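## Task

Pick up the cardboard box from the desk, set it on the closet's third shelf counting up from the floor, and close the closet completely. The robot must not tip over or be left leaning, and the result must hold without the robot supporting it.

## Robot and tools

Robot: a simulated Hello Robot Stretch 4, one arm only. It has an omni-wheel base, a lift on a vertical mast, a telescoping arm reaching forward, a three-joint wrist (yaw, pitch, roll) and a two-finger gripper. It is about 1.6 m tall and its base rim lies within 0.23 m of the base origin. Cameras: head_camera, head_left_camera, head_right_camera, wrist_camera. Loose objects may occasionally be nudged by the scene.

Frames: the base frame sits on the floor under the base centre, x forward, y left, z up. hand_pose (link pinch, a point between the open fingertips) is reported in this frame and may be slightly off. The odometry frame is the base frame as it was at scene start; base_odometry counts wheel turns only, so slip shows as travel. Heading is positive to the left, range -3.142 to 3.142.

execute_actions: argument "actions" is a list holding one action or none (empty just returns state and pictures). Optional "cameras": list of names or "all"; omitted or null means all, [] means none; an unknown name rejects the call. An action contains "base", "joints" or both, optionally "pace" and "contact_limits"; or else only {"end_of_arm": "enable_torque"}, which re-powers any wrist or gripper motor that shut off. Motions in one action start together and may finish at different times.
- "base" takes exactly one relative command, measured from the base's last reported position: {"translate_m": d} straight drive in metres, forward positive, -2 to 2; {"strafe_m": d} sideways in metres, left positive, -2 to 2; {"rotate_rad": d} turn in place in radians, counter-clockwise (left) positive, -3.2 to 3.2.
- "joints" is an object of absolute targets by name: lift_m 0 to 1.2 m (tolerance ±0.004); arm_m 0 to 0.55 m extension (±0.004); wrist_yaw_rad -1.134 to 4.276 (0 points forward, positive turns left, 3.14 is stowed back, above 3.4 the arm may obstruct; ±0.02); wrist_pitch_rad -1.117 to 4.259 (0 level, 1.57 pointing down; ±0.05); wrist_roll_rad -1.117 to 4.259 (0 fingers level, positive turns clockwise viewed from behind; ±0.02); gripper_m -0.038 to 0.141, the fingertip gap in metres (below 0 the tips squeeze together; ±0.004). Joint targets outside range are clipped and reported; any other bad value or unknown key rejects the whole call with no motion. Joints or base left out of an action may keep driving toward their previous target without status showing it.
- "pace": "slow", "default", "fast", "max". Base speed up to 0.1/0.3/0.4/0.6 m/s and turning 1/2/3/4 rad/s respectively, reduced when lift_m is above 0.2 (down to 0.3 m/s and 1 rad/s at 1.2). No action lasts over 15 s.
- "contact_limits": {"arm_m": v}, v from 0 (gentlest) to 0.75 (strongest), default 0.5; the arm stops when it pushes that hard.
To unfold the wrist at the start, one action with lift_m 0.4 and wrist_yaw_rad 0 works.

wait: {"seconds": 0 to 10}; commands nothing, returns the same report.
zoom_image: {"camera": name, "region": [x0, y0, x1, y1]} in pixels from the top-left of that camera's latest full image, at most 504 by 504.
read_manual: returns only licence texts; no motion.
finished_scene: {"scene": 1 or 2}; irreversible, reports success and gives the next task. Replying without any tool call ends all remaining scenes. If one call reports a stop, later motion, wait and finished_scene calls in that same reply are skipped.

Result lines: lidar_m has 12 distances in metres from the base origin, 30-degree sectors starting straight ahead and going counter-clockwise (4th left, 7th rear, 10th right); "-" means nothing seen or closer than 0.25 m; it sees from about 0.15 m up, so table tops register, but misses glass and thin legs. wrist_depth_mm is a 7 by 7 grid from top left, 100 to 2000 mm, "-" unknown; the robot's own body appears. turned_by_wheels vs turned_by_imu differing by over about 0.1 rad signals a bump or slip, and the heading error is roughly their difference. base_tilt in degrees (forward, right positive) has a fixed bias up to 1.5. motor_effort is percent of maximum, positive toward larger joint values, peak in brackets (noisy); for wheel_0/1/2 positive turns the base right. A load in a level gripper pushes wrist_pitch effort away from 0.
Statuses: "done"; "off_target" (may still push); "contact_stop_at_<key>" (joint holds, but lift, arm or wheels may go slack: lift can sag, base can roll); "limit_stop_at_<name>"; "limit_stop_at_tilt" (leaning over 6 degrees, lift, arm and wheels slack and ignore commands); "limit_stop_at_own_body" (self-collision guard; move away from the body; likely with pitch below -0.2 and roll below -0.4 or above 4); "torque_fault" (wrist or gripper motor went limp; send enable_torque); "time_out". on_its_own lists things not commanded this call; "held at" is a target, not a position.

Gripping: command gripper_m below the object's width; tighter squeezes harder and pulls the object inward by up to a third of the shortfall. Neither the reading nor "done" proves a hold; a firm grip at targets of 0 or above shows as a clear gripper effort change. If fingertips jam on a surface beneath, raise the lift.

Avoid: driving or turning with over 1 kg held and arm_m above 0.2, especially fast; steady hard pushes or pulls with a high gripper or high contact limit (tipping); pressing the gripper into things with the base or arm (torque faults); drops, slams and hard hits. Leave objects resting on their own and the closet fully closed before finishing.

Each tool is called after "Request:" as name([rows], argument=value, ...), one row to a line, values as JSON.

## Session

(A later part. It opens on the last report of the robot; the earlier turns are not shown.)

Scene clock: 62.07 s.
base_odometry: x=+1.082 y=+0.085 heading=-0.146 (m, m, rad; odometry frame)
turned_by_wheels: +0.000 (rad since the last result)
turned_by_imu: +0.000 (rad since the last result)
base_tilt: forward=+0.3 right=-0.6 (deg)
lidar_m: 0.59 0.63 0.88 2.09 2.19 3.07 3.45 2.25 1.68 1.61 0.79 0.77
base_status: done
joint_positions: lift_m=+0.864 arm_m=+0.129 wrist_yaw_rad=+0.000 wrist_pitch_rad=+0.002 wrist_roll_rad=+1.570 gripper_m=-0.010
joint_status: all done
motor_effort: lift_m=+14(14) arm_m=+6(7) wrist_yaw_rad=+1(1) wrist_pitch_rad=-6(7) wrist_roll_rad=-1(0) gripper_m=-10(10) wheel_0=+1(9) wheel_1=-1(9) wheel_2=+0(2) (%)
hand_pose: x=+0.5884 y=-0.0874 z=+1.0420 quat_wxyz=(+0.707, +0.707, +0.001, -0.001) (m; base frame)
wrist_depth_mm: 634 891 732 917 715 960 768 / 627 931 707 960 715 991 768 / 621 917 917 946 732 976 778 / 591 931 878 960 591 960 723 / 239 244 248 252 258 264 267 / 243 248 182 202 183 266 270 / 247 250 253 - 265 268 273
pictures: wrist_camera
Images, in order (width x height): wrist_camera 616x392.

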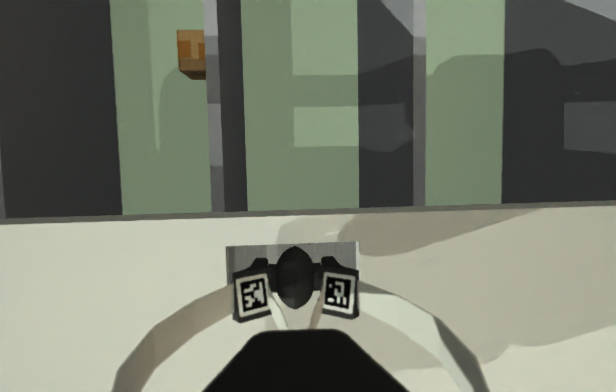

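Request:
execute_actions([
  {"base":{"strafe_m":0.004},"joints":{"arm_m":0.164},"pace":"slow"},
], cameras=["wrist_camera"])

Request:
execute_actions([
  {"base":{"strafe_m":-0.06},"pace":"slow"},
], cameras=["wrist_camera"])

Scene clock: 63.67 s.
base_odometry: x=+1.083 y=+0.089 heading=-0.146 (m, m, rad; odometry frame)
turned_by_wheels: +0.000 (rad since the last result)
turned_by_imu: +0.000 (rad since the last result)
base_tilt: forward=+0.3 right=-0.6 (deg)
lidar_m: 0.59 0.62 0.86 2.08 2.18 3.05 3.46 2.25 1.71 1.61 0.79 0.77
base_status: done
joint_positions: lift_m=+0.864 arm_m=+0.162 wrist_yaw_rad=-0.003 wrist_pitch_rad=+0.002 wrist_roll_rad=+1.570 gripper_m=-0.010
joint_status: all done
motor_effort: lift_m=+14(14) arm_m=+9(10) wrist_yaw_rad=+8(8) wrist_pitch_rad=-6(6) wrist_roll_rad=-1(1) gripper_m=-8(8) wheel_0=-2(4) wheel_1=+3(5) wheel_2=+0(0) (%)
hand_pose: x=+0.6215 y=-0.0882 z=+1.0420 quat_wxyz=(+0.707, +0.707, +0.000, -0.002) (m; base frame)
wrist_depth_mm: 634 878 723 891 627 931 759 / 634 878 715 904 634 946 759 / 621 891 904 931 654 976 768 / 591 891 668 931 591 960 715 / 211 214 217 221 227 231 235 / 213 216 182 204 183 235 237 / 216 218 223 - 230 236 239
pictures: wrist_camera
Images, in order (width x height): wrist_camera 616x392.

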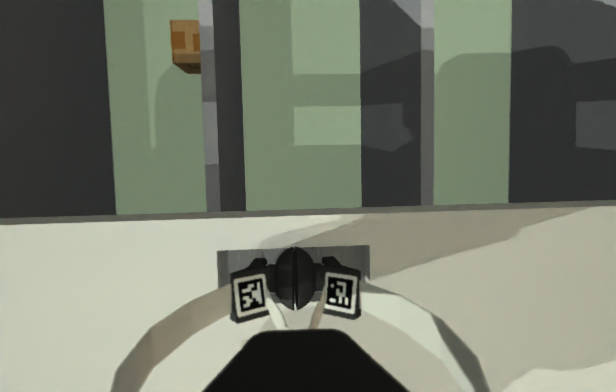

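Scene clock: 65.40 s.
base_odometry: x=+1.074 y=+0.030 heading=-0.145 (m, m, rad; odometry frame)
turned_by_wheels: +0.000 (rad since the last result)
turned_by_imu: +0.000 (rad since the last result)
base_tilt: forward=+0.2 right=-0.6 (deg)
lidar_m: 0.58 0.62 0.92 2.15 2.27 3.16 3.47 2.18 1.61 1.55 0.82 0.73
base_status: done
joint_positions: lift_m=+0.864 arm_m=+0.162 wrist_yaw_rad=-0.002 wrist_pitch_rad=+0.002 wrist_roll_rad=+1.570 gripper_m=-0.010
joint_status: not commanded
motor_effort: lift_m=+14(14) arm_m=+9(9) wrist_yaw_rad=+6(15) wrist_pitch_rad=-6(7) wrist_roll_rad=-1(1) gripper_m=-6(8) wheel_0=+7(18) wheel_1=+1(2) wheel_2=-2(0) (%)
hand_pose: x=+0.6216 y=-0.0880 z=+1.0420 quat_wxyz=(+0.707, +0.707, +0.000, -0.001) (m; base frame)
wrist_depth_mm: 634 866 866 891 634 917 750 / 621 891 554 917 634 931 759 / 621 878 904 917 647 931 759 / 591 891 661 917 597 931 715 / 210 214 216 221 226 229 233 / 213 216 184 202 181 233 236 / 213 216 221 - 231 236 240
pictures: wrist_camera
Images, in order (width x height): wrist_camera 616x392.

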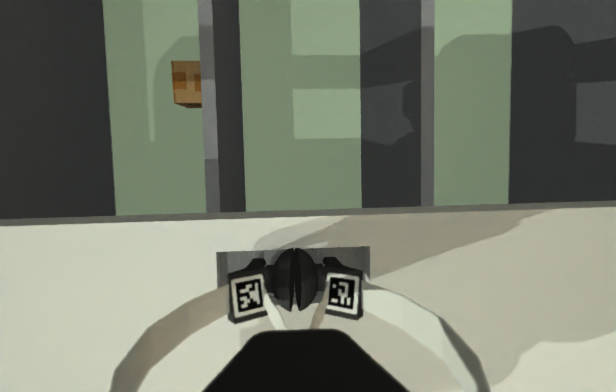

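Request:
execute_actions([
  {"base":{"strafe_m":-0.15},"joints":{"arm_m":0.157},"pace":"slow"},
], cameras=["wrist_camera"])

Request:
execute_actions([
  {"base":{"strafe_m":-0.16},"pace":"slow"},
], cameras=["wrist_camera"])

Scene clock: 68.17 s.
base_odometry: x=+1.052 y=-0.119 heading=-0.145 (m, m, rad; odometry frame)
turned_by_wheels: +0.000 (rad since the last result)
turned_by_imu: +0.000 (rad since the last result)
base_tilt: forward=+0.2 right=-0.5 (deg)
lidar_m: 0.58 0.62 0.94 2.29 2.42 3.39 3.45 2.00 1.47 1.40 1.48 0.65
base_status: done
joint_positions: lift_m=+0.864 arm_m=+0.157 wrist_yaw_rad=-0.001 wrist_pitch_rad=+0.002 wrist_roll_rad=+1.570 gripper_m=-0.010
joint_status: all done
motor_effort: lift_m=+14(14) arm_m=-2(7) wrist_yaw_rad=+3(20) wrist_pitch_rad=-6(7) wrist_roll_rad=-1(0) gripper_m=-7(11) wheel_0=+6(15) wheel_1=+1(3) wheel_2=-1(1) (%)
hand_pose: x=+0.6167 y=-0.0877 z=+1.0420 quat_wxyz=(+0.707, +0.707, +0.000, -0.001) (m; base frame)
wrist_depth_mm: 634 759 707 778 627 798 732 / 627 866 878 917 640 946 759 / 621 891 891 931 654 976 759 / 585 891 564 917 591 960 723 / 211 214 218 221 227 230 235 / 213 216 183 202 182 234 236 / 216 217 222 - 232 236 241
pictures: wrist_camera
Images, in order (width x height): wrist_camera 616x392.

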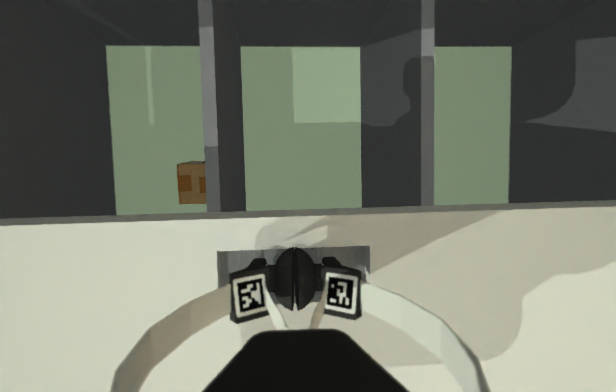

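Scene clock: 70.90 s.
base_odometry: x=+1.029 y=-0.277 heading=-0.144 (m, m, rad; odometry frame)
turned_by_wheels: +0.001 (rad since the last result)
turned_by_imu: +0.000 (rad since the last result)
base_tilt: forward=+0.2 right=-0.5 (deg)
lidar_m: 0.59 0.62 0.94 2.46 2.58 3.52 3.47 1.75 1.29 1.24 1.28 0.56
base_status: done
joint_positions: lift_m=+0.864 arm_m=+0.157 wrist_yaw_rad=-0.003 wrist_pitch_rad=+0.002 wrist_roll_rad=+1.570 gripper_m=-0.010
joint_status: not commanded
motor_effort: lift_m=+14(14) arm_m=+1(2) wrist_yaw_rad=+9(12) wrist_pitch_rad=-6(5) wrist_roll_rad=+0(1) gripper_m=-7(8) wheel_0=+10(14) wheel_1=+2(4) wheel_2=-4(6) (%)
hand_pose: x=+0.6159 y=-0.0883 z=+1.0421 quat_wxyz=(+0.707, +0.707, +0.000, -0.002) (m; base frame)
wrist_depth_mm: 171 174 176 179 182 186 189 / 173 176 179 182 186 189 191 / 559 831 525 931 585 946 741 / 585 891 661 931 585 946 715 / 209 212 216 220 224 229 232 / 211 214 185 200 182 231 236 / 213 215 220 - 229 233 238
pictures: wrist_camera
Images, in order (width x height): wrist_camera 616x392.

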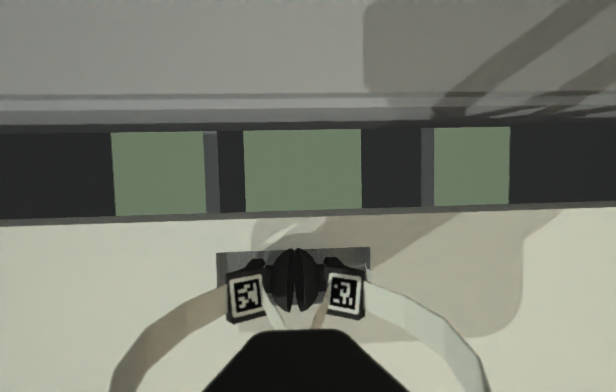

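Request:
execute_actions([
  {"base":{"strafe_m":-0.052},"joints":{"arm_m":0.152},"pace":"slow"},
], cameras=["wrist_camera"])

Scene clock: 72.57 s.
base_odometry: x=+1.021 y=-0.328 heading=-0.144 (m, m, rad; odometry frame)
turned_by_wheels: +0.000 (rad since the last result)
turned_by_imu: +0.000 (rad since the last result)
base_tilt: forward=+0.3 right=-0.5 (deg)
lidar_m: 0.58 0.62 0.93 2.51 2.64 3.53 3.48 1.71 1.25 1.17 1.25 0.58
base_status: done
joint_positions: lift_m=+0.864 arm_m=+0.153 wrist_yaw_rad=+0.001 wrist_pitch_rad=+0.002 wrist_roll_rad=+1.570 gripper_m=-0.010
joint_status: all done
motor_effort: lift_m=+14(14) arm_m=-3(4) wrist_yaw_rad=-2(18) wrist_pitch_rad=-4(5) wrist_roll_rad=-1(1) gripper_m=-8(10) wheel_0=+6(11) wheel_1=+0(4) wheel_2=-3(3) (%)
hand_pose: x=+0.6120 y=-0.0872 z=+1.0420 quat_wxyz=(+0.707, +0.707, +0.001, +0.000) (m; base frame)
wrist_depth_mm: 185 189 191 193 198 201 204 / 186 188 191 195 199 202 206 / 176 178 182 185 189 193 195 / 178 181 185 187 204 208 212 / 211 213 217 220 226 230 235 / 213 216 183 202 181 234 237 / 215 217 221 - 232 236 240
pictures: wrist_camera
Images, in order (width x height): wrist_camera 616x392.

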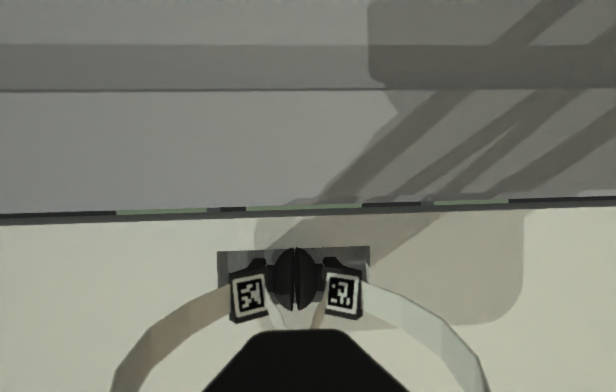

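Request:
execute_actions([
  {"base":{"strafe_m":-0.014},"pace":"slow"},
], cameras=["wrist_camera"])

Request:
execute_actions([
  {"joints":{"arm_m":0.1}},
], cameras=["wrist_camera","head_camera","head_left_camera"])

Scene clock: 73.60 s.
base_odometry: x=+1.019 y=-0.342 heading=-0.143 (m, m, rad; odometry frame)
turned_by_wheels: +0.001 (rad since the last result)
turned_by_imu: +0.001 (rad since the last result)
base_tilt: forward=+0.2 right=-0.6 (deg)
lidar_m: 0.56 0.61 0.93 2.52 2.66 3.53 3.48 1.68 1.22 1.18 1.20 0.57
base_status: done
joint_positions: lift_m=+0.864 arm_m=+0.152 wrist_yaw_rad=+0.006 wrist_pitch_rad=+0.002 wrist_roll_rad=+1.570 gripper_m=-0.010
joint_status: not commanded
on_its_own: wrist_yaw_rad is at rest, and its effort (-16) is outside its rest range (-13 to +13)
motor_effort: lift_m=+14(14) arm_m=-2(3) wrist_yaw_rad=-16(15) wrist_pitch_rad=-6(4) wrist_roll_rad=-1(1) gripper_m=-8(9) wheel_0=+11(14) wheel_1=+3(6) wheel_2=+0(4) (%)
hand_pose: x=+0.6123 y=-0.0858 z=+1.0420 quat_wxyz=(+0.707, +0.707, +0.003, +0.001) (m; base frame)
wrist_depth_mm: 183 186 191 193 196 199 202 / 185 189 191 195 198 202 206 / 175 177 180 183 187 191 193 / 176 180 183 186 190 193 196 / 211 213 217 221 227 229 233 / 213 216 183 202 182 233 237 / 215 217 222 - 233 236 241
pictures: wrist_camera
Images, in order (width x height): wrist_camera 616x392.

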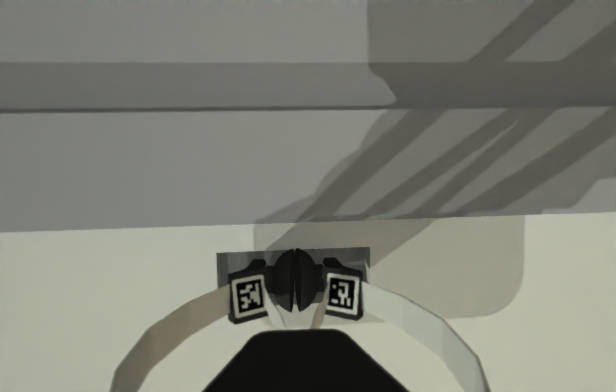

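Scene clock: 74.60 s.
base_odometry: x=+1.019 y=-0.342 heading=-0.144 (m, m, rad; odometry frame)
turned_by_wheels: -0.001 (rad since the last result)
turned_by_imu: -0.001 (rad since the last result)
base_tilt: forward=+0.3 right=-0.6 (deg)
lidar_m: 0.56 0.61 0.93 2.53 2.63 3.51 3.47 1.68 1.23 1.16 1.21 0.57
base_status: not commanded
joint_positions: lift_m=+0.864 arm_m=+0.101 wrist_yaw_rad=+0.000 wrist_pitch_rad=+0.002 wrist_roll_rad=+1.570 gripper_m=-0.010
joint_status: all done
motor_effort: lift_m=+14(14) arm_m=-6(6) wrist_yaw_rad=+0(23) wrist_pitch_rad=-6(5) wrist_roll_rad=-1(1) gripper_m=-10(10) wheel_0=+1(11) wheel_1=+2(3) wheel_2=+0(0) (%)
hand_pose: x=+0.5604 y=-0.0874 z=+1.0420 quat_wxyz=(+0.707, +0.707, +0.001, -0.001) (m; base frame)
wrist_depth_mm: 232 236 239 242 247 251 256 / 236 239 242 246 251 256 260 / 225 229 233 236 240 246 249 / 226 230 234 237 242 247 252 / 257 263 265 267 276 282 286 / 260 265 182 201 183 283 287 / 263 265 271 - 283 289 293
pictures: head_camera, head_left_camera, wrist_camera
Images, in order (width x height): head_camera 420x560, head_left_camera 420x672, wrist_camera 616x392.

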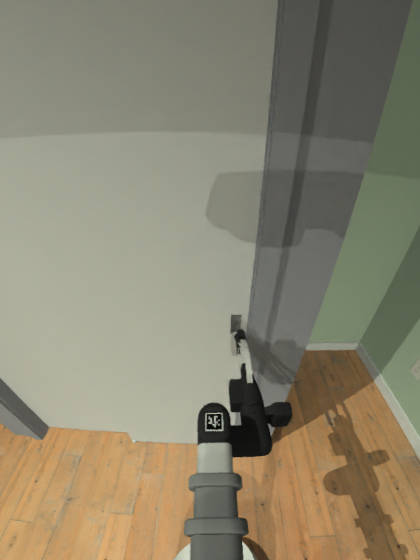

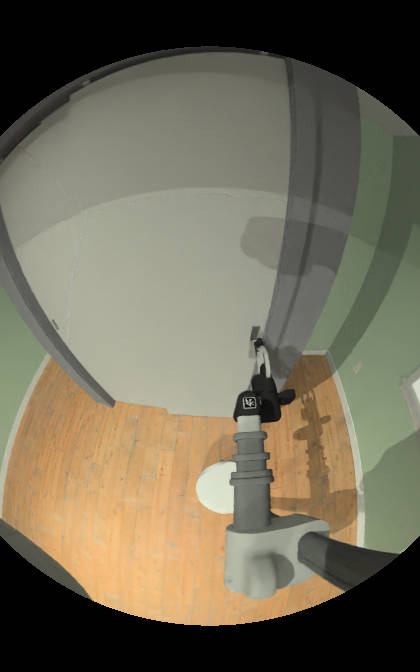

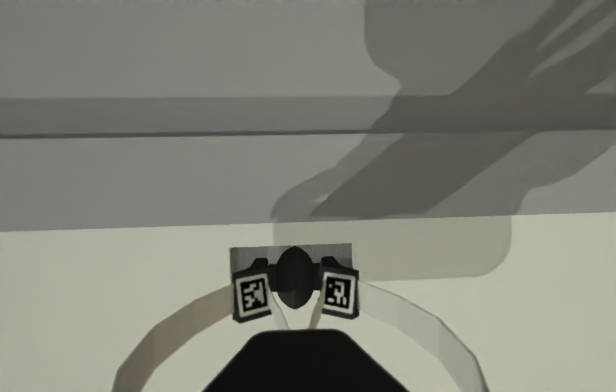

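Request:
finished_scene(scene=2)

The scene is finished: the task was done.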